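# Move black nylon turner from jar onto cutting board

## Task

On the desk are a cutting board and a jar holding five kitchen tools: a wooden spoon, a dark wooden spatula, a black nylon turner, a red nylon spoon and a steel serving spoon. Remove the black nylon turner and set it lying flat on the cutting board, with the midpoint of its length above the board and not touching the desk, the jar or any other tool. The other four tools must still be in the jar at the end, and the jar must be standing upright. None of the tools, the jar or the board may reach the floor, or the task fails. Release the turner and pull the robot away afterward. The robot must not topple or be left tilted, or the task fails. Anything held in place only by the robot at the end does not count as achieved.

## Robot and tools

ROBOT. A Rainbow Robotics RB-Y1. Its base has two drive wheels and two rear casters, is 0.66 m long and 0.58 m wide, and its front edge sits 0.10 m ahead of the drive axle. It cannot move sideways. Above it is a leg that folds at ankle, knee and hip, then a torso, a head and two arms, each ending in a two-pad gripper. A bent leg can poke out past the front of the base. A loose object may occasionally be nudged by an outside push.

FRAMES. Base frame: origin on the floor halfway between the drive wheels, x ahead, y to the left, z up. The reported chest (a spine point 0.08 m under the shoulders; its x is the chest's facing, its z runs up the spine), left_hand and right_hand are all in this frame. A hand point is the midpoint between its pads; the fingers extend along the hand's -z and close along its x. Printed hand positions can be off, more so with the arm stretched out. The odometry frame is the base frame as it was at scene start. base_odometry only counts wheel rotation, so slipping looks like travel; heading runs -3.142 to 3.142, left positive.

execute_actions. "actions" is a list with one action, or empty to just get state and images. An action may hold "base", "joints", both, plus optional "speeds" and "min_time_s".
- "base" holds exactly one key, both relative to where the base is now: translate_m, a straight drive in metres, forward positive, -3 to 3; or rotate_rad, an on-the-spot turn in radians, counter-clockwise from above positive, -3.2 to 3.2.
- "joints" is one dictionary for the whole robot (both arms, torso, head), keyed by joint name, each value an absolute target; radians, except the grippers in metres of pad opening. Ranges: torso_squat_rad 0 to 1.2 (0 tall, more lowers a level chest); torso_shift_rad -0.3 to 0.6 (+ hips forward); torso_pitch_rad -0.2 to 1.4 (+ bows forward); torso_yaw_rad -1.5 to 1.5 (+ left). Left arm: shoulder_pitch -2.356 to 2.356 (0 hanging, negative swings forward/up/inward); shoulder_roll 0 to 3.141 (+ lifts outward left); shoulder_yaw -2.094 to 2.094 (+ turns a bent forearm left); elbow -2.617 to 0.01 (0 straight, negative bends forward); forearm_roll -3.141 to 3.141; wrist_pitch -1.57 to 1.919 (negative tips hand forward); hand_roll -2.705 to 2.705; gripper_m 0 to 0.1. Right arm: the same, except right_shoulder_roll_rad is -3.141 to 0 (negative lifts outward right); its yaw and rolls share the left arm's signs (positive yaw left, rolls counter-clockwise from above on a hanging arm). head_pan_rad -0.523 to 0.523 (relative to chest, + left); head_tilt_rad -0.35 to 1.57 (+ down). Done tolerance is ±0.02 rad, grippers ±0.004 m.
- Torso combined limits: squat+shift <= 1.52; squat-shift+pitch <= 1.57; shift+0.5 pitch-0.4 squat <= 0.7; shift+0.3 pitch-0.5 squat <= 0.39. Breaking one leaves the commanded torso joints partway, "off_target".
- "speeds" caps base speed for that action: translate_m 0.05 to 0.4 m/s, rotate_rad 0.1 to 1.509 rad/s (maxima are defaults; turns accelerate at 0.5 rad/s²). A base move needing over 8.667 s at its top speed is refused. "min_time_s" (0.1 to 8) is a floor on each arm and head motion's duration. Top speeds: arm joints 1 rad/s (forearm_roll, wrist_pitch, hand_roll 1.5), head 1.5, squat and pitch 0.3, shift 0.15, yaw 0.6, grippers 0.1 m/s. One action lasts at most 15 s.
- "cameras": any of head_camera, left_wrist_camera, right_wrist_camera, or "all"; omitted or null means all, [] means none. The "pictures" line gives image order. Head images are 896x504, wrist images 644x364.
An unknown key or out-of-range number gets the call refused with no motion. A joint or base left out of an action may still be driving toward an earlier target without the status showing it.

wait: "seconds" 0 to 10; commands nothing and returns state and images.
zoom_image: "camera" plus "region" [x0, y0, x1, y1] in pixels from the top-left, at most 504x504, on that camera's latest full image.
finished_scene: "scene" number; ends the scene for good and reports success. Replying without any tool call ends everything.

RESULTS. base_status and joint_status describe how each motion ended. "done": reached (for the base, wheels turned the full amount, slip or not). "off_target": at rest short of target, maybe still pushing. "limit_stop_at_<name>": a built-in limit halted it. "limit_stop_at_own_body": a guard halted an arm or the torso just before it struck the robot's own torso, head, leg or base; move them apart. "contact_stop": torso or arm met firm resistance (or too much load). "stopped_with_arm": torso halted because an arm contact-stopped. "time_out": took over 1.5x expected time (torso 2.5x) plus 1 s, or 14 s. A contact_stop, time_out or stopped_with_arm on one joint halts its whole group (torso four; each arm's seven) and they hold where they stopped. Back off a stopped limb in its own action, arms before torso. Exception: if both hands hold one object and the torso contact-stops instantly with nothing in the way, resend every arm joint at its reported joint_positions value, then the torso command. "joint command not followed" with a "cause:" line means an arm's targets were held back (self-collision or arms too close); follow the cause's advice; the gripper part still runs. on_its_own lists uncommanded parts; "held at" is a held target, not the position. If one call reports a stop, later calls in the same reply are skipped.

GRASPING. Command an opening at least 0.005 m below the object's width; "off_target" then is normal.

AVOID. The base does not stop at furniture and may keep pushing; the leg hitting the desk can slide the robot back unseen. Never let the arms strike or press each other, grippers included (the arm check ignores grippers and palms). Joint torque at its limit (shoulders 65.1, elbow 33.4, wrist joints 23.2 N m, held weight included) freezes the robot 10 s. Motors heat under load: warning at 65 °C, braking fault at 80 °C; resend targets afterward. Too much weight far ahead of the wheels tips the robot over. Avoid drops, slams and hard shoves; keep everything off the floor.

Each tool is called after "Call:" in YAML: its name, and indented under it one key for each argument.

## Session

Call:
execute_actions:
  actions: []
  cameras: ["head_camera"]

Scene clock: 0.00 s.
base_odometry: x=+0.000 y=+0.000 heading=+0.000 (m, m, rad; odometry frame)
base_status: not commanded
joint_positions: torso_squat_rad=+0.350 torso_shift_rad=+0.001 torso_pitch_rad=+0.001 torso_yaw_rad=-0.001 left_shoulder_pitch_rad=-0.019 left_shoulder_roll_rad=+0.028 left_shoulder_yaw_rad=-0.045 left_elbow_rad=-0.259 left_forearm_roll_rad=-0.030 left_wrist_pitch_rad=-0.035 left_hand_roll_rad=+0.010 left_gripper_m=+0.100 right_shoulder_pitch_rad=+0.041 right_shoulder_roll_rad=-0.015 right_shoulder_yaw_rad=+0.036 right_elbow_rad=-0.170 right_forearm_roll_rad=-0.022 right_wrist_pitch_rad=-0.034 right_hand_roll_rad=-0.007 right_gripper_m=+0.100 head_pan_rad=+0.000 head_tilt_rad=+0.401
joint_status: not commanded
chest: x=-0.2273 y=-0.0005 z=+1.2475 quat_wxyz=(+1.000, +0.000, +0.000, +0.000) (m; base frame)
left_hand: x=-0.0807 y=+0.2338 z=+0.5781 quat_wxyz=(+0.987, +0.012, -0.155, -0.038) (m; base frame)
right_hand: x=-0.1672 y=-0.2300 z=+0.5652 quat_wxyz=(+0.997, -0.005, -0.082, -0.003) (m; base frame)
pictures: head_camera
Images, in order (width x height): head_camera 896x504.

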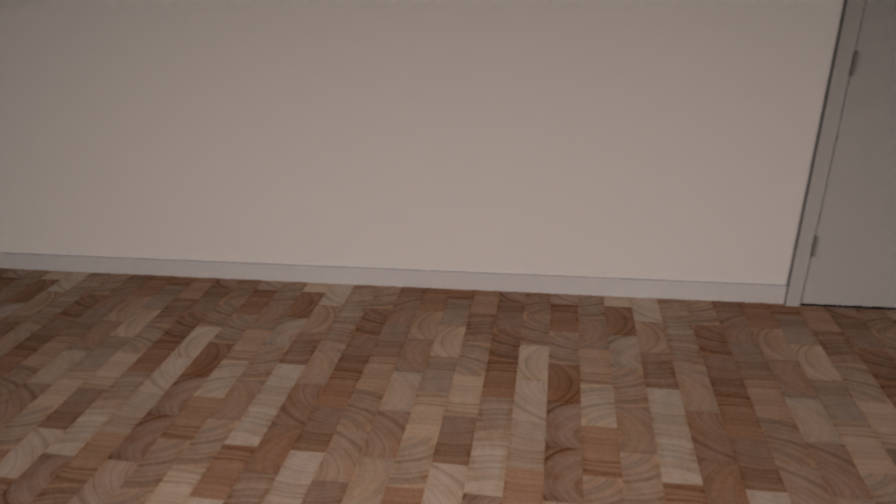

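Call:
execute_actions:
  actions:
    - {"base":{"rotate_rad":1.42}}
  cameras: ["head_camera"]

Scene clock: 6.50 s.
base_odometry: x=+0.000 y=+0.000 heading=+1.420 (m, m, rad; odometry frame)
base_status: done
joint_positions: torso_squat_rad=+0.350 torso_shift_rad=+0.001 torso_pitch_rad=+0.001 torso_yaw_rad=-0.001 left_shoulder_pitch_rad=-0.019 left_shoulder_roll_rad=+0.028 left_shoulder_yaw_rad=-0.045 left_elbow_rad=-0.259 left_forearm_roll_rad=-0.030 left_wrist_pitch_rad=-0.035 left_hand_roll_rad=+0.010 left_gripper_m=+0.100 right_shoulder_pitch_rad=+0.041 right_shoulder_roll_rad=-0.015 right_shoulder_yaw_rad=+0.036 right_elbow_rad=-0.170 right_forearm_roll_rad=-0.022 right_wrist_pitch_rad=-0.034 right_hand_roll_rad=-0.007 right_gripper_m=+0.100 head_pan_rad=+0.000 head_tilt_rad=+0.401
joint_status: not commanded
chest: x=-0.2273 y=-0.0005 z=+1.2475 quat_wxyz=(+1.000, +0.000, +0.000, +0.000) (m; base frame)
left_hand: x=-0.0807 y=+0.2338 z=+0.5781 quat_wxyz=(+0.987, +0.012, -0.155, -0.038) (m; base frame)
right_hand: x=-0.1672 y=-0.2300 z=+0.5652 quat_wxyz=(+0.997, -0.005, -0.082, -0.003) (m; base frame)
pictures: head_camera
Images, in order (width x height): head_camera 896x504.

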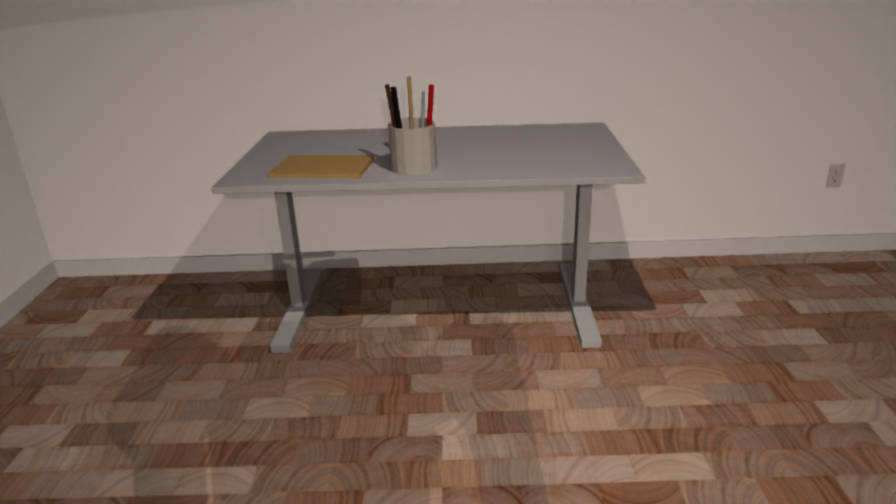

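Call:
execute_actions:
  actions:
    - {"base":{"rotate_rad":0.025},"joints":{"head_tilt_rad":0.6,"head_pan_rad":0.2,"torso_squat_rad":0.78,"torso_yaw_rad":-0.15,"right_shoulder_roll_rad":-0.3,"left_shoulder_pitch_rad":0,"left_shoulder_roll_rad":1.1,"left_shoulder_yaw_rad":0,"left_elbow_rad":-1.571,"left_forearm_roll_rad":-0.471,"left_wrist_pitch_rad":-1.12,"left_hand_roll_rad":0,"left_gripper_m":0.07}}
  cameras: []

Call:
execute_actions:
  actions:
    - {"base":{"translate_m":1.85}}
  cameras: ["head_camera","left_wrist_camera"]

Scene clock: 16.63 s.
base_odometry: x=+0.000 y=+0.000 heading=+1.444 (m, m, rad; odometry frame)
base_status: done
joint_positions: torso_squat_rad=+0.780 torso_shift_rad=+0.001 torso_pitch_rad=+0.001 torso_yaw_rad=-0.150 left_shoulder_pitch_rad=+0.000 left_shoulder_roll_rad=+1.100 left_shoulder_yaw_rad=+0.000 left_elbow_rad=-1.571 left_forearm_roll_rad=-0.471 left_wrist_pitch_rad=-1.120 left_hand_roll_rad=+0.000 left_gripper_m=+0.070 right_shoulder_pitch_rad=+0.041 right_shoulder_roll_rad=-0.300 right_shoulder_yaw_rad=+0.036 right_elbow_rad=-0.170 right_forearm_roll_rad=-0.022 right_wrist_pitch_rad=-0.034 right_hand_roll_rad=-0.007 right_gripper_m=+0.100 head_pan_rad=+0.200 head_tilt_rad=+0.600
joint_status: all done
chest: x=-0.2275 y=-0.0004 z=+1.0875 quat_wxyz=(+0.997, +0.000, +0.000, -0.075) (m; base frame)
left_hand: x=+0.1983 y=+0.2244 z=+1.0283 quat_wxyz=(+0.106, +0.106, -0.699, -0.699) (m; base frame)
right_hand: x=-0.2355 y=-0.4465 z=+0.4381 quat_wxyz=(+0.984, -0.151, -0.068, -0.059) (m; base frame)
pictures: none
No camera images: the call's "cameras" was empty. Leave "cameras" out to get every camera's image.

Scene clock: 22.93 s.
base_odometry: x=+0.232 y=+1.835 heading=+1.445 (m, m, rad; odometry frame)
base_status: done
joint_positions: torso_squat_rad=+0.780 torso_shift_rad=+0.001 torso_pitch_rad=+0.001 torso_yaw_rad=-0.150 left_shoulder_pitch_rad=+0.000 left_shoulder_roll_rad=+1.100 left_shoulder_yaw_rad=+0.000 left_elbow_rad=-1.571 left_forearm_roll_rad=-0.471 left_wrist_pitch_rad=-1.120 left_hand_roll_rad=+0.000 left_gripper_m=+0.070 right_shoulder_pitch_rad=+0.041 right_shoulder_roll_rad=-0.300 right_shoulder_yaw_rad=+0.036 right_elbow_rad=-0.170 right_forearm_roll_rad=-0.022 right_wrist_pitch_rad=-0.034 right_hand_roll_rad=-0.007 right_gripper_m=+0.100 head_pan_rad=+0.200 head_tilt_rad=+0.600
joint_status: not commanded
chest: x=-0.2274 y=-0.0004 z=+1.0876 quat_wxyz=(+0.997, +0.000, +0.000, -0.075) (m; base frame)
left_hand: x=+0.1984 y=+0.2245 z=+1.0281 quat_wxyz=(+0.106, +0.106, -0.699, -0.699) (m; base frame)
right_hand: x=-0.2354 y=-0.4465 z=+0.4382 quat_wxyz=(+0.984, -0.151, -0.068, -0.059) (m; base frame)
pictures: head_camera, left_wrist_camera
Images, in order (width x height): head_camera 896x504, left_wrist_camera 644x364.

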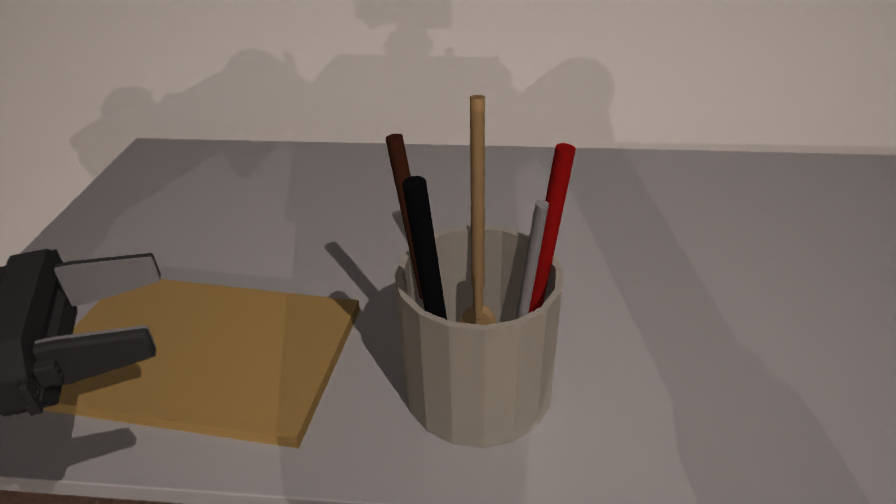

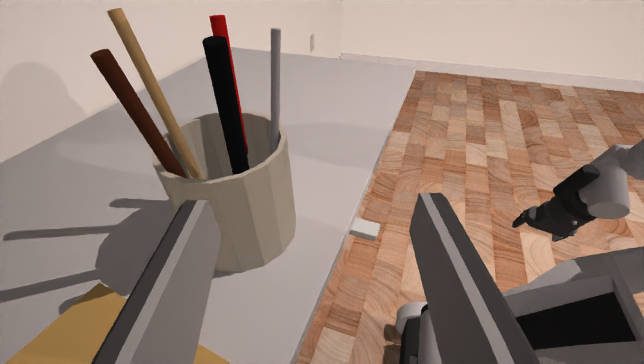

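Call:
execute_actions:
  actions:
    - {"base":{"translate_m":0.03},"joints":{"torso_yaw_rad":-0.38,"head_pan_rad":0.45,"left_wrist_pitch_rad":-1.05}}
  cameras: ["head_camera","left_wrist_camera"]

Scene clock: 29.03 s.
base_odometry: x=+0.236 y=+1.865 heading=+1.446 (m, m, rad; odometry frame)
base_status: done
joint_positions: torso_squat_rad=+0.780 torso_shift_rad=+0.001 torso_pitch_rad=+0.001 torso_yaw_rad=-0.380 left_shoulder_pitch_rad=+0.000 left_shoulder_roll_rad=+1.100 left_shoulder_yaw_rad=+0.000 left_elbow_rad=-1.571 left_forearm_roll_rad=-0.471 left_wrist_pitch_rad=-1.050 left_hand_roll_rad=+0.000 left_gripper_m=+0.070 right_shoulder_pitch_rad=+0.041 right_shoulder_roll_rad=-0.300 right_shoulder_yaw_rad=+0.036 right_elbow_rad=-0.170 right_forearm_roll_rad=-0.022 right_wrist_pitch_rad=-0.034 right_hand_roll_rad=-0.007 right_gripper_m=+0.100 head_pan_rad=+0.450 head_tilt_rad=+0.600
joint_status: all done
chest: x=-0.2274 y=-0.0004 z=+1.0876 quat_wxyz=(+0.982, +0.000, +0.000, -0.189) (m; base frame)
left_hand: x=+0.2545 y=+0.1231 z=+1.0281 quat_wxyz=(+0.050, +0.049, -0.705, -0.706) (m; base frame)
right_hand: x=-0.3372 y=-0.4329 z=+0.4382 quat_wxyz=(+0.971, -0.158, -0.050, -0.172) (m; base frame)
pictures: head_camera, left_wrist_camera
Images, in order (width x height): head_camera 896x504, left_wrist_camera 644x364.

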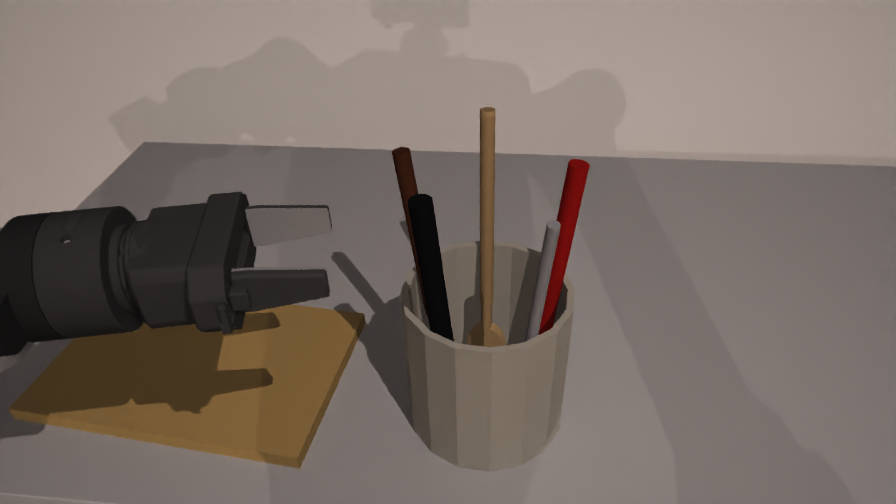

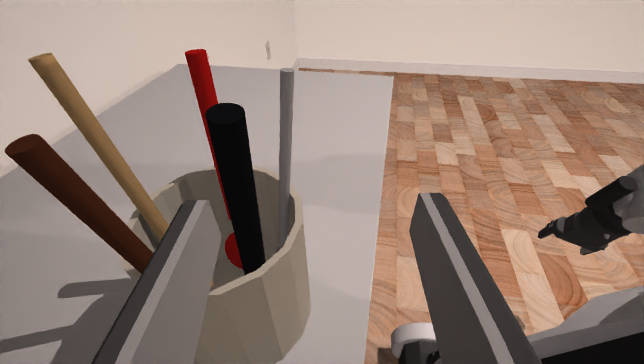

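Call:
execute_actions:
  actions:
    - {"base":{"translate_m":0.038}}
  cameras: []

Call:
execute_actions:
  actions:
    - {"joints":{"torso_yaw_rad":-0.48,"head_pan_rad":0.52}}
  cameras: ["head_camera","left_wrist_camera"]

Scene clock: 36.43 s.
base_odometry: x=+0.241 y=+1.902 heading=+1.447 (m, m, rad; odometry frame)
base_status: done
joint_positions: torso_squat_rad=+0.780 torso_shift_rad=+0.001 torso_pitch_rad=+0.001 torso_yaw_rad=-0.380 left_shoulder_pitch_rad=+0.000 left_shoulder_roll_rad=+1.100 left_shoulder_yaw_rad=+0.000 left_elbow_rad=-1.571 left_forearm_roll_rad=-0.471 left_wrist_pitch_rad=-1.050 left_hand_roll_rad=+0.000 left_gripper_m=+0.070 right_shoulder_pitch_rad=+0.041 right_shoulder_roll_rad=-0.300 right_shoulder_yaw_rad=+0.036 right_elbow_rad=-0.170 right_forearm_roll_rad=-0.022 right_wrist_pitch_rad=-0.034 right_hand_roll_rad=-0.007 right_gripper_m=+0.100 head_pan_rad=+0.450 head_tilt_rad=+0.600
joint_status: not commanded
chest: x=-0.2274 y=-0.0004 z=+1.0876 quat_wxyz=(+0.982, +0.000, +0.000, -0.189) (m; base frame)
left_hand: x=+0.2545 y=+0.1231 z=+1.0280 quat_wxyz=(+0.050, +0.049, -0.705, -0.706) (m; base frame)
right_hand: x=-0.3370 y=-0.4330 z=+0.4382 quat_wxyz=(+0.971, -0.158, -0.051, -0.172) (m; base frame)
pictures: none
No camera images: the call's "cameras" was empty. Leave "cameras" out to get every camera's image.

Scene clock: 37.33 s.
base_odometry: x=+0.241 y=+1.902 heading=+1.447 (m, m, rad; odometry frame)
base_status: not commanded
joint_positions: torso_squat_rad=+0.780 torso_shift_rad=+0.001 torso_pitch_rad=+0.001 torso_yaw_rad=-0.480 left_shoulder_pitch_rad=+0.000 left_shoulder_roll_rad=+1.100 left_shoulder_yaw_rad=+0.000 left_elbow_rad=-1.571 left_forearm_roll_rad=-0.471 left_wrist_pitch_rad=-1.050 left_hand_roll_rad=+0.000 left_gripper_m=+0.070 right_shoulder_pitch_rad=+0.041 right_shoulder_roll_rad=-0.300 right_shoulder_yaw_rad=+0.036 right_elbow_rad=-0.170 right_forearm_roll_rad=-0.022 right_wrist_pitch_rad=-0.034 right_hand_roll_rad=-0.007 right_gripper_m=+0.100 head_pan_rad=+0.520 head_tilt_rad=+0.600
joint_status: all done
chest: x=-0.2274 y=-0.0004 z=+1.0876 quat_wxyz=(+0.971, +0.000, +0.000, -0.238) (m; base frame)
left_hand: x=+0.2644 y=+0.0744 z=+1.0280 quat_wxyz=(+0.015, +0.014, -0.707, -0.707) (m; base frame)
right_hand: x=-0.3798 y=-0.4199 z=+0.4383 quat_wxyz=(+0.961, -0.161, -0.042, -0.220) (m; base frame)
pictures: head_camera, left_wrist_camera
Images, in order (width x height): head_camera 896x504, left_wrist_camera 644x364.

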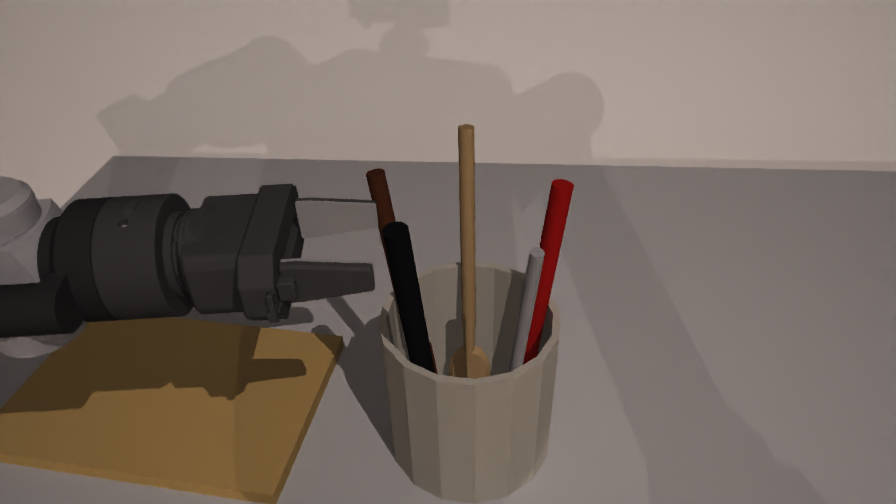

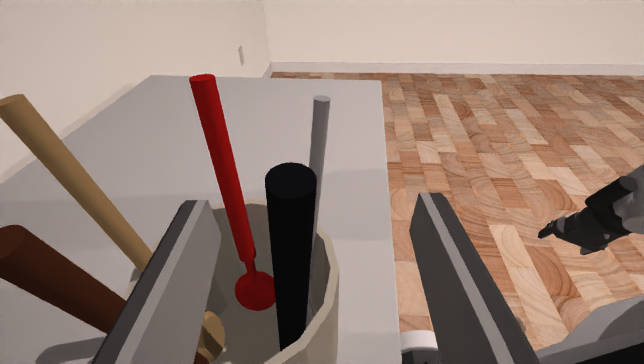

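Good; lower slightly and advance.

Call:
execute_actions:
  actions:
    - {"joints":{"torso_yaw_rad":-0.575,"torso_squat_rad":0.82,"left_gripper_m":0.06}}
  cameras: ["head_camera","left_wrist_camera"]

Scene clock: 40.00 s.
base_odometry: x=+0.241 y=+1.902 heading=+1.447 (m, m, rad; odometry frame)
base_status: not commanded
joint_positions: torso_squat_rad=+0.820 torso_shift_rad=+0.001 torso_pitch_rad=+0.001 torso_yaw_rad=-0.575 left_shoulder_pitch_rad=+0.000 left_shoulder_roll_rad=+1.100 left_shoulder_yaw_rad=+0.000 left_elbow_rad=-1.571 left_forearm_roll_rad=-0.471 left_wrist_pitch_rad=-1.050 left_hand_roll_rad=+0.000 left_gripper_m=+0.060 right_shoulder_pitch_rad=+0.041 right_shoulder_roll_rad=-0.300 right_shoulder_yaw_rad=+0.036 right_elbow_rad=-0.170 right_forearm_roll_rad=-0.022 right_wrist_pitch_rad=-0.034 right_hand_roll_rad=-0.007 right_gripper_m=+0.100 head_pan_rad=+0.520 head_tilt_rad=+0.600
joint_status: all done
chest: x=-0.2275 y=-0.0004 z=+1.0675 quat_wxyz=(+0.959, +0.000, +0.000, -0.284) (m; base frame)
left_hand: x=+0.2691 y=+0.0274 z=+1.0080 quat_wxyz=(-0.019, -0.019, -0.707, -0.707) (m; base frame)
right_hand: x=-0.4189 y=-0.4036 z=+0.4182 quat_wxyz=(+0.950, -0.163, -0.035, -0.265) (m; base frame)
pictures: head_camera, left_wrist_camera
Images, in order (width x height): head_camera 896x504, left_wrist_camera 644x364.

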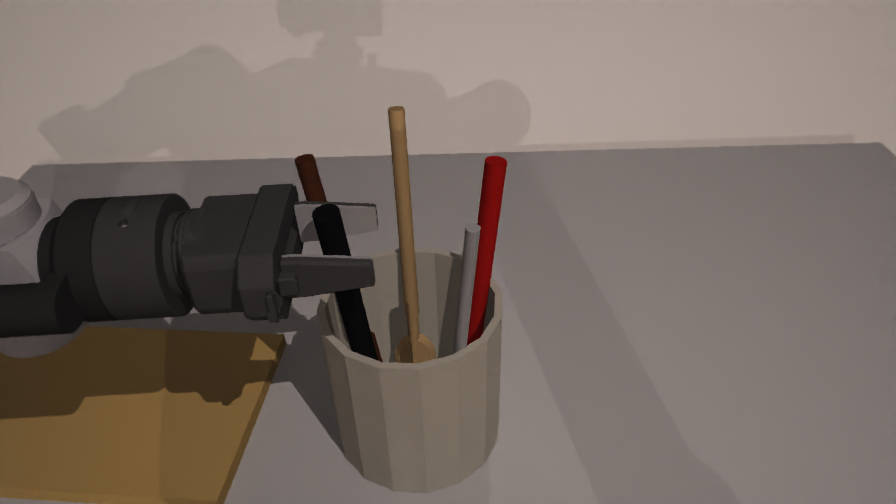

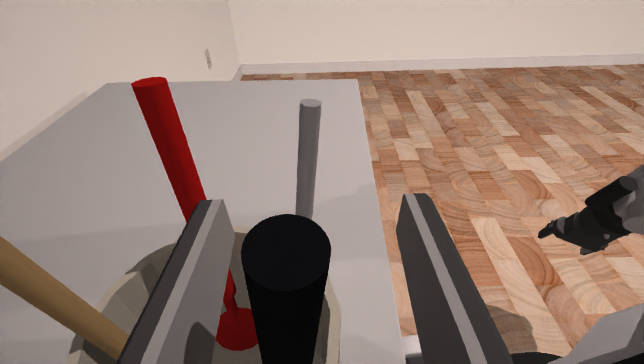

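Slightly deep; back a little so fingertips don't protrude at placement.

Call:
execute_actions:
  actions:
    - {"joints":{"torso_yaw_rad":-0.545}}
  cameras: []

Call:
execute_actions:
  actions:
    - {"joints":{"left_gripper_m":0.012}}
  cameras: []

Call:
execute_actions:
  actions:
    - {"joints":{"torso_squat_rad":0.55,"head_tilt_rad":0.8}}
  cameras: ["head_camera","left_wrist_camera"]

Scene clock: 46.60 s.
base_odometry: x=+0.241 y=+1.902 heading=+1.447 (m, m, rad; odometry frame)
base_status: not commanded
joint_positions: torso_squat_rad=+0.820 torso_shift_rad=+0.001 torso_pitch_rad=+0.001 torso_yaw_rad=-0.545 left_shoulder_pitch_rad=+0.000 left_shoulder_roll_rad=+1.100 left_shoulder_yaw_rad=+0.000 left_elbow_rad=-1.571 left_forearm_roll_rad=-0.471 left_wrist_pitch_rad=-1.050 left_hand_roll_rad=+0.000 left_gripper_m=+0.060 right_shoulder_pitch_rad=+0.041 right_shoulder_roll_rad=-0.300 right_shoulder_yaw_rad=+0.036 right_elbow_rad=-0.170 right_forearm_roll_rad=-0.022 right_wrist_pitch_rad=-0.034 right_hand_roll_rad=-0.007 right_gripper_m=+0.100 head_pan_rad=+0.520 head_tilt_rad=+0.600
joint_status: all done
chest: x=-0.2275 y=-0.0004 z=+1.0675 quat_wxyz=(+0.963, +0.000, +0.000, -0.269) (m; base frame)
left_hand: x=+0.2681 y=+0.0423 z=+1.0080 quat_wxyz=(-0.008, -0.009, -0.707, -0.707) (m; base frame)
right_hand: x=-0.4066 y=-0.4092 z=+0.4182 quat_wxyz=(+0.954, -0.162, -0.037, -0.251) (m; base frame)
pictures: none
No camera images: the call's "cameras" was empty. Leave "cameras" out to get every camera's image.

Scene clock: 47.57 s.
base_odometry: x=+0.241 y=+1.902 heading=+1.447 (m, m, rad; odometry frame)
base_status: not commanded
joint_positions: torso_squat_rad=+0.820 torso_shift_rad=+0.001 torso_pitch_rad=+0.001 torso_yaw_rad=-0.545 left_shoulder_pitch_rad=+0.000 left_shoulder_roll_rad=+1.100 left_shoulder_yaw_rad=+0.000 left_elbow_rad=-1.571 left_forearm_roll_rad=-0.471 left_wrist_pitch_rad=-1.050 left_hand_roll_rad=+0.000 left_gripper_m=+0.021 right_shoulder_pitch_rad=+0.041 right_shoulder_roll_rad=-0.300 right_shoulder_yaw_rad=+0.036 right_elbow_rad=-0.170 right_forearm_roll_rad=-0.022 right_wrist_pitch_rad=-0.034 right_hand_roll_rad=-0.007 right_gripper_m=+0.100 head_pan_rad=+0.520 head_tilt_rad=+0.600
joint_status: left_gripper_m off_target (ended at +0.021, target +0.012)
chest: x=-0.2275 y=-0.0004 z=+1.0675 quat_wxyz=(+0.963, +0.000, +0.000, -0.269) (m; base frame)
left_hand: x=+0.2681 y=+0.0423 z=+1.0080 quat_wxyz=(-0.008, -0.009, -0.707, -0.707) (m; base frame)
right_hand: x=-0.4066 y=-0.4092 z=+0.4182 quat_wxyz=(+0.954, -0.162, -0.037, -0.251) (m; base frame)
pictures: none
No camera images: the call's "cameras" was empty. Leave "cameras" out to get every camera's image.

Scene clock: 49.27 s.
base_odometry: x=+0.241 y=+1.902 heading=+1.447 (m, m, rad; odometry frame)
base_status: not commanded
joint_positions: torso_squat_rad=+0.550 torso_shift_rad=+0.001 torso_pitch_rad=+0.001 torso_yaw_rad=-0.545 left_shoulder_pitch_rad=+0.000 left_shoulder_roll_rad=+1.100 left_shoulder_yaw_rad=+0.000 left_elbow_rad=-1.571 left_forearm_roll_rad=-0.471 left_wrist_pitch_rad=-1.050 left_hand_roll_rad=+0.000 left_gripper_m=+0.020 right_shoulder_pitch_rad=+0.041 right_shoulder_roll_rad=-0.300 right_shoulder_yaw_rad=+0.036 right_elbow_rad=-0.170 right_forearm_roll_rad=-0.022 right_wrist_pitch_rad=-0.034 right_hand_roll_rad=-0.007 right_gripper_m=+0.100 head_pan_rad=+0.520 head_tilt_rad=+0.800
joint_status: all done
chest: x=-0.2272 y=-0.0005 z=+1.1867 quat_wxyz=(+0.963, +0.000, +0.001, -0.269) (m; base frame)
left_hand: x=+0.2684 y=+0.0423 z=+1.1270 quat_wxyz=(-0.008, -0.009, -0.707, -0.707) (m; base frame)
right_hand: x=-0.4066 y=-0.4092 z=+0.5375 quat_wxyz=(+0.954, -0.162, -0.037, -0.251) (m; base frame)
pictures: head_camera, left_wrist_camera
Images, in order (width x height): head_camera 896x504, left_wrist_camera 644x364.

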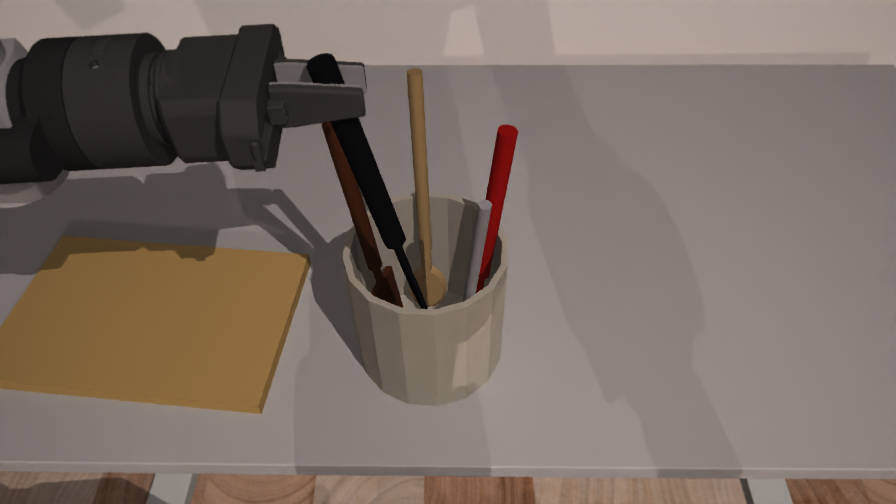

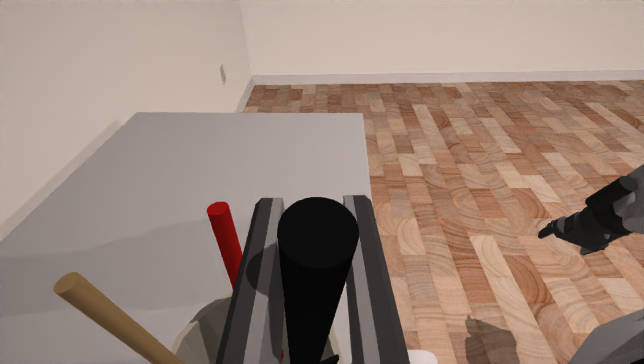

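Call:
execute_actions:
  actions:
    - {"joints":{"torso_squat_rad":0.38,"head_tilt_rad":0.85}}
  cameras: ["head_camera"]

Call:
zoom_image:
  camera: "head_camera"
  region: [280,60,580,360]

Scene clock: 54.57 s.
base_odometry: x=+0.241 y=+1.902 heading=+1.447 (m, m, rad; odometry frame)
base_status: not commanded
joint_positions: torso_squat_rad=+0.380 torso_shift_rad=+0.001 torso_pitch_rad=+0.001 torso_yaw_rad=-0.545 left_shoulder_pitch_rad=+0.000 left_shoulder_roll_rad=+1.100 left_shoulder_yaw_rad=+0.000 left_elbow_rad=-1.571 left_forearm_roll_rad=-0.471 left_wrist_pitch_rad=-1.050 left_hand_roll_rad=+0.000 left_gripper_m=+0.019 right_shoulder_pitch_rad=+0.041 right_shoulder_roll_rad=-0.300 right_shoulder_yaw_rad=+0.036 right_elbow_rad=-0.170 right_forearm_roll_rad=-0.022 right_wrist_pitch_rad=-0.034 right_hand_roll_rad=-0.007 right_gripper_m=+0.100 head_pan_rad=+0.520 head_tilt_rad=+0.850
joint_status: all done
chest: x=-0.2272 y=-0.0005 z=+1.2400 quat_wxyz=(+0.963, +0.000, +0.001, -0.269) (m; base frame)
left_hand: x=+0.2684 y=+0.0422 z=+1.1803 quat_wxyz=(-0.008, -0.009, -0.707, -0.707) (m; base frame)
right_hand: x=-0.4066 y=-0.4093 z=+0.5908 quat_wxyz=(+0.954, -0.162, -0.037, -0.251) (m; base frame)
pictures: head_camera
Images, in order (width x height): head_camera 896x504.

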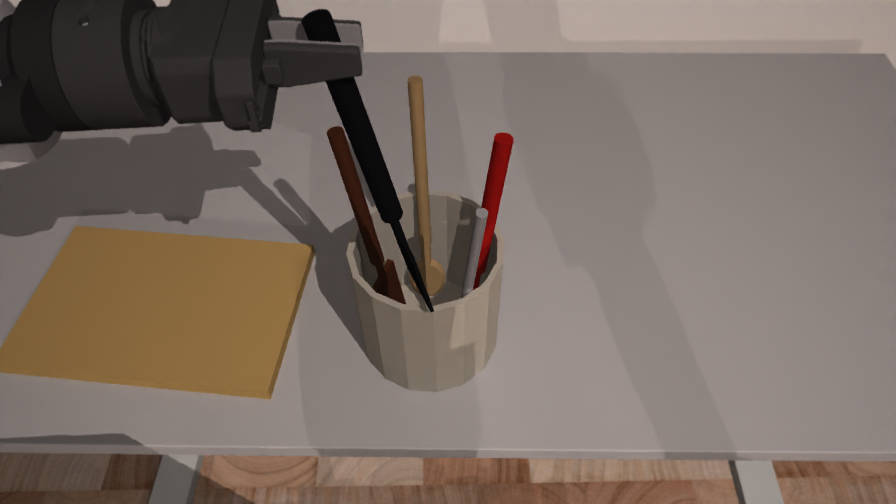

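Region (280, 60, 580, 360) of head_camera's 896x504 image, scaled by 1.680, with more detail than that image has.

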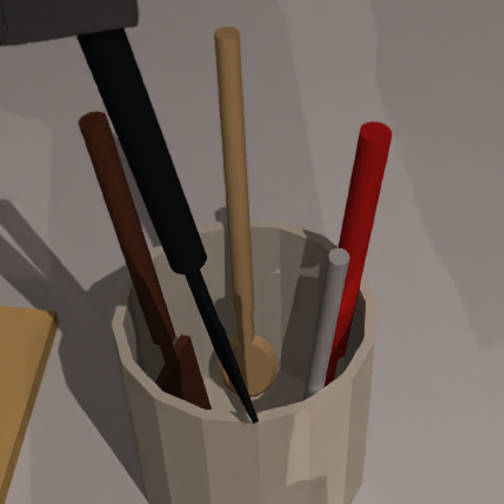

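Call:
execute_actions:
  actions:
    - {"joints":{"torso_squat_rad":0,"left_shoulder_roll_rad":1.3,"left_forearm_roll_rad":-0.271},"min_time_s":2}
  cameras: []

Call:
execute_actions:
  actions:
    - {"base":{"translate_m":-0.08}}
  cameras: ["head_camera"]

Call:
execute_actions:
  actions:
    - {"joints":{"torso_yaw_rad":-0.2}}
  cameras: ["head_camera"]

Call:
execute_actions:
  actions:
    - {"joints":{"left_shoulder_roll_rad":0.7,"left_forearm_roll_rad":-2.66,"left_wrist_pitch_rad":-1.56,"left_hand_roll_rad":0.5},"min_time_s":2.5}
  cameras: []

Call:
execute_actions:
  actions:
    - {"joints":{"torso_yaw_rad":-0.6,"torso_squat_rad":0.45}}
  cameras: ["head_camera","left_wrist_camera"]

Scene clock: 71.83 s.
base_odometry: x=+0.241 y=+1.902 heading=+1.447 (m, m, rad; odometry frame)
base_status: not commanded
joint_positions: torso_squat_rad=+0.000 torso_shift_rad=+0.001 torso_pitch_rad=+0.001 torso_yaw_rad=-0.545 left_shoulder_pitch_rad=+0.000 left_shoulder_roll_rad=+1.300 left_shoulder_yaw_rad=+0.000 left_elbow_rad=-1.571 left_forearm_roll_rad=-0.271 left_wrist_pitch_rad=-1.050 left_hand_roll_rad=+0.000 left_gripper_m=+0.019 right_shoulder_pitch_rad=+0.041 right_shoulder_roll_rad=-0.300 right_shoulder_yaw_rad=+0.036 right_elbow_rad=-0.170 right_forearm_roll_rad=-0.022 right_wrist_pitch_rad=-0.034 right_hand_roll_rad=-0.007 right_gripper_m=+0.100 head_pan_rad=+0.520 head_tilt_rad=+0.850
joint_status: all done
chest: x=-0.2272 y=-0.0006 z=+1.2899 quat_wxyz=(+0.963, +0.000, +0.001, -0.269) (m; base frame)
left_hand: x=+0.2800 y=+0.0612 z=+1.2873 quat_wxyz=(-0.008, -0.009, -0.707, -0.707) (m; base frame)
right_hand: x=-0.4065 y=-0.4093 z=+0.6407 quat_wxyz=(+0.954, -0.162, -0.037, -0.251) (m; base frame)
pictures: none
No camera images: the call's "cameras" was empty. Leave "cameras" out to get every camera's image.

Scene clock: 73.13 s.
base_odometry: x=+0.231 y=+1.823 heading=+1.444 (m, m, rad; odometry frame)
base_status: done
joint_positions: torso_squat_rad=+0.000 torso_shift_rad=+0.001 torso_pitch_rad=+0.001 torso_yaw_rad=-0.545 left_shoulder_pitch_rad=+0.000 left_shoulder_roll_rad=+1.300 left_shoulder_yaw_rad=+0.000 left_elbow_rad=-1.571 left_forearm_roll_rad=-0.271 left_wrist_pitch_rad=-1.050 left_hand_roll_rad=+0.000 left_gripper_m=+0.019 right_shoulder_pitch_rad=+0.041 right_shoulder_roll_rad=-0.300 right_shoulder_yaw_rad=+0.036 right_elbow_rad=-0.170 right_forearm_roll_rad=-0.022 right_wrist_pitch_rad=-0.034 right_hand_roll_rad=-0.007 right_gripper_m=+0.100 head_pan_rad=+0.520 head_tilt_rad=+0.850
joint_status: not commanded
chest: x=-0.2274 y=-0.0006 z=+1.2899 quat_wxyz=(+0.963, +0.000, +0.000, -0.269) (m; base frame)
left_hand: x=+0.2798 y=+0.0612 z=+1.2875 quat_wxyz=(-0.008, -0.009, -0.707, -0.707) (m; base frame)
right_hand: x=-0.4066 y=-0.4092 z=+0.6406 quat_wxyz=(+0.954, -0.162, -0.037, -0.251) (m; base frame)
pictures: head_camera
Images, in order (width x height): head_camera 896x504.

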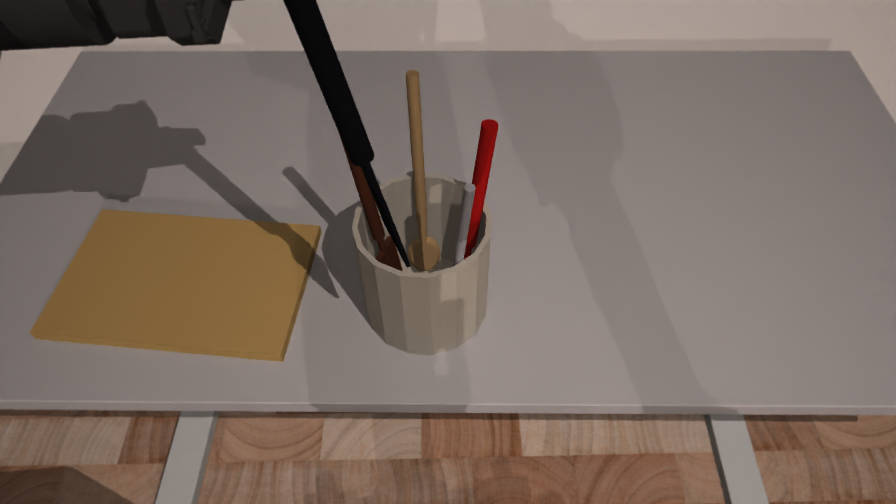

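Scene clock: 74.50 s.
base_odometry: x=+0.231 y=+1.823 heading=+1.444 (m, m, rad; odometry frame)
base_status: not commanded
joint_positions: torso_squat_rad=+0.000 torso_shift_rad=+0.001 torso_pitch_rad=+0.001 torso_yaw_rad=-0.200 left_shoulder_pitch_rad=+0.000 left_shoulder_roll_rad=+1.300 left_shoulder_yaw_rad=+0.000 left_elbow_rad=-1.571 left_forearm_roll_rad=-0.271 left_wrist_pitch_rad=-1.050 left_hand_roll_rad=+0.000 left_gripper_m=+0.019 right_shoulder_pitch_rad=+0.041 right_shoulder_roll_rad=-0.300 right_shoulder_yaw_rad=+0.036 right_elbow_rad=-0.170 right_forearm_roll_rad=-0.022 right_wrist_pitch_rad=-0.034 right_hand_roll_rad=-0.007 right_gripper_m=+0.100 head_pan_rad=+0.520 head_tilt_rad=+0.850
joint_status: all done
chest: x=-0.2274 y=-0.0006 z=+1.2899 quat_wxyz=(+0.995, +0.000, +0.000, -0.100) (m; base frame)
left_hand: x=+0.2290 y=+0.2291 z=+1.2876 quat_wxyz=(+0.113, +0.113, -0.698, -0.698) (m; base frame)
right_hand: x=-0.2576 y=-0.4456 z=+0.6405 quat_wxyz=(+0.983, -0.153, -0.065, -0.084) (m; base frame)
pictures: head_camera
Images, in order (width x height): head_camera 896x504.

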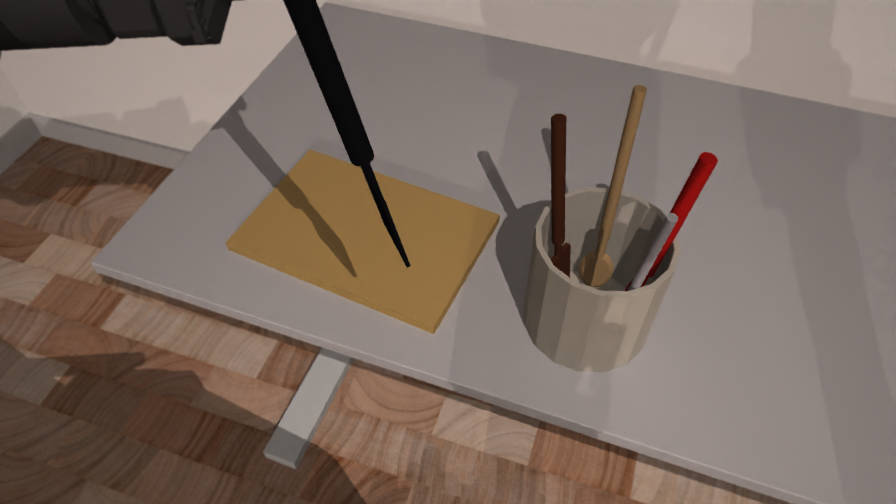

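Scene clock: 77.30 s.
base_odometry: x=+0.231 y=+1.823 heading=+1.444 (m, m, rad; odometry frame)
base_status: not commanded
joint_positions: torso_squat_rad=+0.000 torso_shift_rad=+0.001 torso_pitch_rad=+0.001 torso_yaw_rad=-0.200 left_shoulder_pitch_rad=+0.000 left_shoulder_roll_rad=+0.700 left_shoulder_yaw_rad=+0.000 left_elbow_rad=-1.571 left_forearm_roll_rad=-2.660 left_wrist_pitch_rad=-1.560 left_hand_roll_rad=+0.500 left_gripper_m=+0.019 right_shoulder_pitch_rad=+0.041 right_shoulder_roll_rad=-0.300 right_shoulder_yaw_rad=+0.036 right_elbow_rad=-0.170 right_forearm_roll_rad=-0.022 right_wrist_pitch_rad=-0.034 right_hand_roll_rad=-0.007 right_gripper_m=+0.100 head_pan_rad=+0.520 head_tilt_rad=+0.850
joint_status: all done
chest: x=-0.2274 y=-0.0006 z=+1.2899 quat_wxyz=(+0.995, +0.000, +0.000, -0.100) (m; base frame)
left_hand: x=+0.1490 y=+0.4007 z=+0.9101 quat_wxyz=(+0.148, +0.042, +0.101, -0.983) (m; base frame)
right_hand: x=-0.2576 y=-0.4456 z=+0.6405 quat_wxyz=(+0.983, -0.153, -0.065, -0.084) (m; base frame)
pictures: none
No camera images: the call's "cameras" was empty. Leave "cameras" out to get every camera's image.

Scene clock: 79.60 s.
base_odometry: x=+0.231 y=+1.823 heading=+1.444 (m, m, rad; odometry frame)
base_status: not commanded
joint_positions: torso_squat_rad=+0.450 torso_shift_rad=+0.001 torso_pitch_rad=+0.001 torso_yaw_rad=-0.600 left_shoulder_pitch_rad=+0.000 left_shoulder_roll_rad=+0.700 left_shoulder_yaw_rad=+0.000 left_elbow_rad=-1.571 left_forearm_roll_rad=-2.660 left_wrist_pitch_rad=-1.560 left_hand_roll_rad=+0.500 left_gripper_m=+0.019 right_shoulder_pitch_rad=+0.041 right_shoulder_roll_rad=-0.300 right_shoulder_yaw_rad=+0.036 right_elbow_rad=-0.170 right_forearm_roll_rad=-0.022 right_wrist_pitch_rad=-0.034 right_hand_roll_rad=-0.007 right_gripper_m=+0.100 head_pan_rad=+0.520 head_tilt_rad=+0.850
joint_status: all done
chest: x=-0.2274 y=-0.0005 z=+1.2202 quat_wxyz=(+0.955, +0.000, +0.000, -0.296) (m; base frame)
left_hand: x=+0.2755 y=+0.2223 z=+0.8403 quat_wxyz=(-0.050, +0.061, +0.090, -0.993) (m; base frame)
right_hand: x=-0.4287 y=-0.3988 z=+0.5709 quat_wxyz=(+0.946, -0.163, -0.033, -0.277) (m; base frame)
pictures: head_camera, left_wrist_camera
Images, in order (width x height): head_camera 896x504, left_wrist_camera 644x364.

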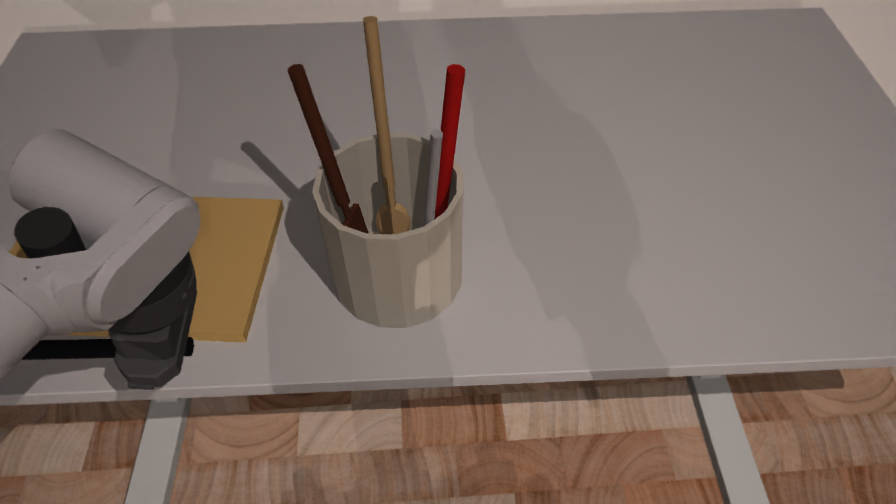

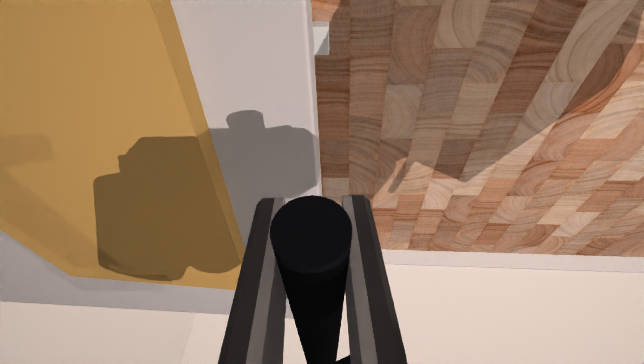

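Call:
execute_actions:
  actions:
    - {"base":{"translate_m":0.14},"joints":{"torso_yaw_rad":-0.68,"torso_squat_rad":0.53,"left_hand_roll_rad":0.58}}
  cameras: ["head_camera","left_wrist_camera"]

Scene clock: 87.03 s.
base_odometry: x=+0.248 y=+1.962 heading=+1.445 (m, m, rad; odometry frame)
base_status: done
joint_positions: torso_squat_rad=+0.530 torso_shift_rad=+0.001 torso_pitch_rad=+0.001 torso_yaw_rad=-0.680 left_shoulder_pitch_rad=+0.000 left_shoulder_roll_rad=+0.700 left_shoulder_yaw_rad=+0.000 left_elbow_rad=-1.571 left_forearm_roll_rad=-2.660 left_wrist_pitch_rad=-1.560 left_hand_roll_rad=+0.580 left_gripper_m=+0.019 right_shoulder_pitch_rad=+0.041 right_shoulder_roll_rad=-0.300 right_shoulder_yaw_rad=+0.036 right_elbow_rad=-0.170 right_forearm_roll_rad=-0.022 right_wrist_pitch_rad=-0.034 right_hand_roll_rad=-0.007 right_gripper_m=+0.100 head_pan_rad=+0.520 head_tilt_rad=+0.850
joint_status: all done
chest: x=-0.2273 y=-0.0005 z=+1.1939 quat_wxyz=(+0.943, +0.000, +0.001, -0.333) (m; base frame)
left_hand: x=+0.2917 y=+0.1813 z=+0.8138 quat_wxyz=(-0.050, +0.068, +0.085, -0.993) (m; base frame)
right_hand: x=-0.4600 y=-0.3814 z=+0.5447 quat_wxyz=(+0.934, -0.164, -0.026, -0.315) (m; base frame)
pictures: head_camera, left_wrist_camera
Images, in order (width x height): head_camera 896x504, left_wrist_camera 644x364.

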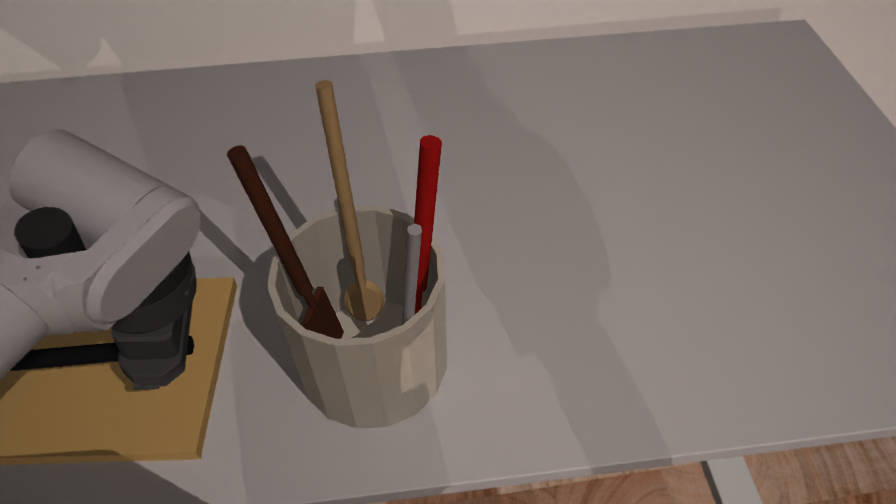

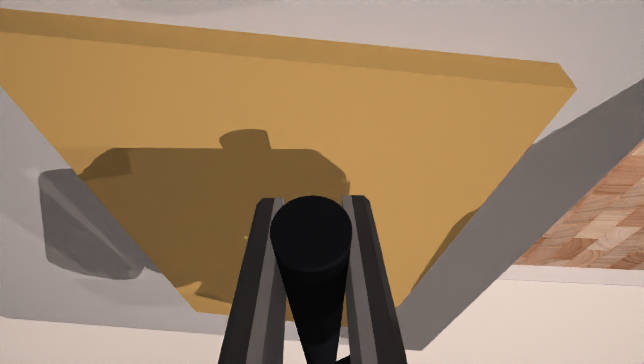

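Well centred. Desk may be higher; lower in steps.

Call:
execute_actions:
  actions:
    - {"joints":{"torso_squat_rad":0.59}}
  cameras: ["head_camera","left_wrist_camera"]

Scene clock: 90.07 s.
base_odometry: x=+0.248 y=+1.962 heading=+1.445 (m, m, rad; odometry frame)
base_status: not commanded
joint_positions: torso_squat_rad=+0.590 torso_shift_rad=+0.001 torso_pitch_rad=+0.001 torso_yaw_rad=-0.680 left_shoulder_pitch_rad=+0.000 left_shoulder_roll_rad=+0.700 left_shoulder_yaw_rad=+0.000 left_elbow_rad=-1.571 left_forearm_roll_rad=-2.660 left_wrist_pitch_rad=-1.560 left_hand_roll_rad=+0.580 left_gripper_m=+0.019 right_shoulder_pitch_rad=+0.041 right_shoulder_roll_rad=-0.300 right_shoulder_yaw_rad=+0.036 right_elbow_rad=-0.170 right_forearm_roll_rad=-0.022 right_wrist_pitch_rad=-0.034 right_hand_roll_rad=-0.007 right_gripper_m=+0.100 head_pan_rad=+0.520 head_tilt_rad=+0.850
joint_status: all done
chest: x=-0.2275 y=-0.0005 z=+1.1716 quat_wxyz=(+0.943, +0.000, +0.000, -0.333) (m; base frame)
left_hand: x=+0.2916 y=+0.1813 z=+0.7916 quat_wxyz=(-0.050, +0.068, +0.085, -0.993) (m; base frame)
right_hand: x=-0.4599 y=-0.3814 z=+0.5223 quat_wxyz=(+0.934, -0.164, -0.026, -0.315) (m; base frame)
pictures: head_camera, left_wrist_camera
Images, in order (width x height): head_camera 896x504, left_wrist_camera 644x364.

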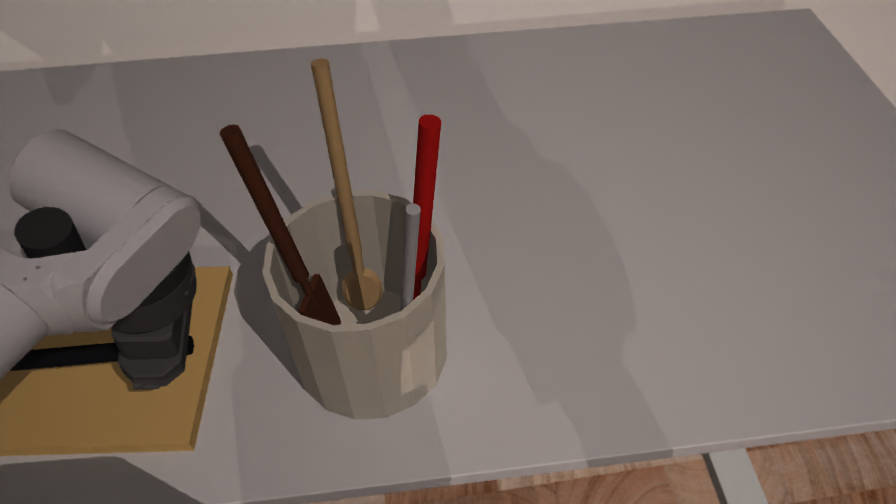

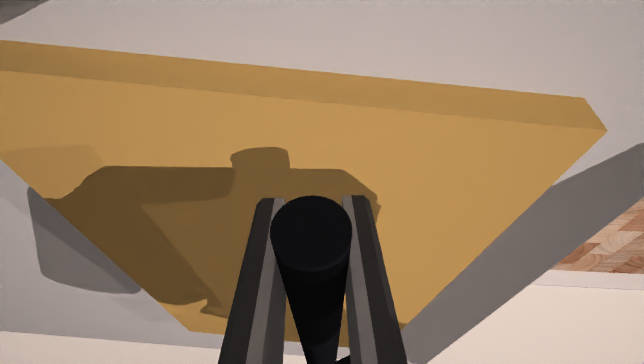

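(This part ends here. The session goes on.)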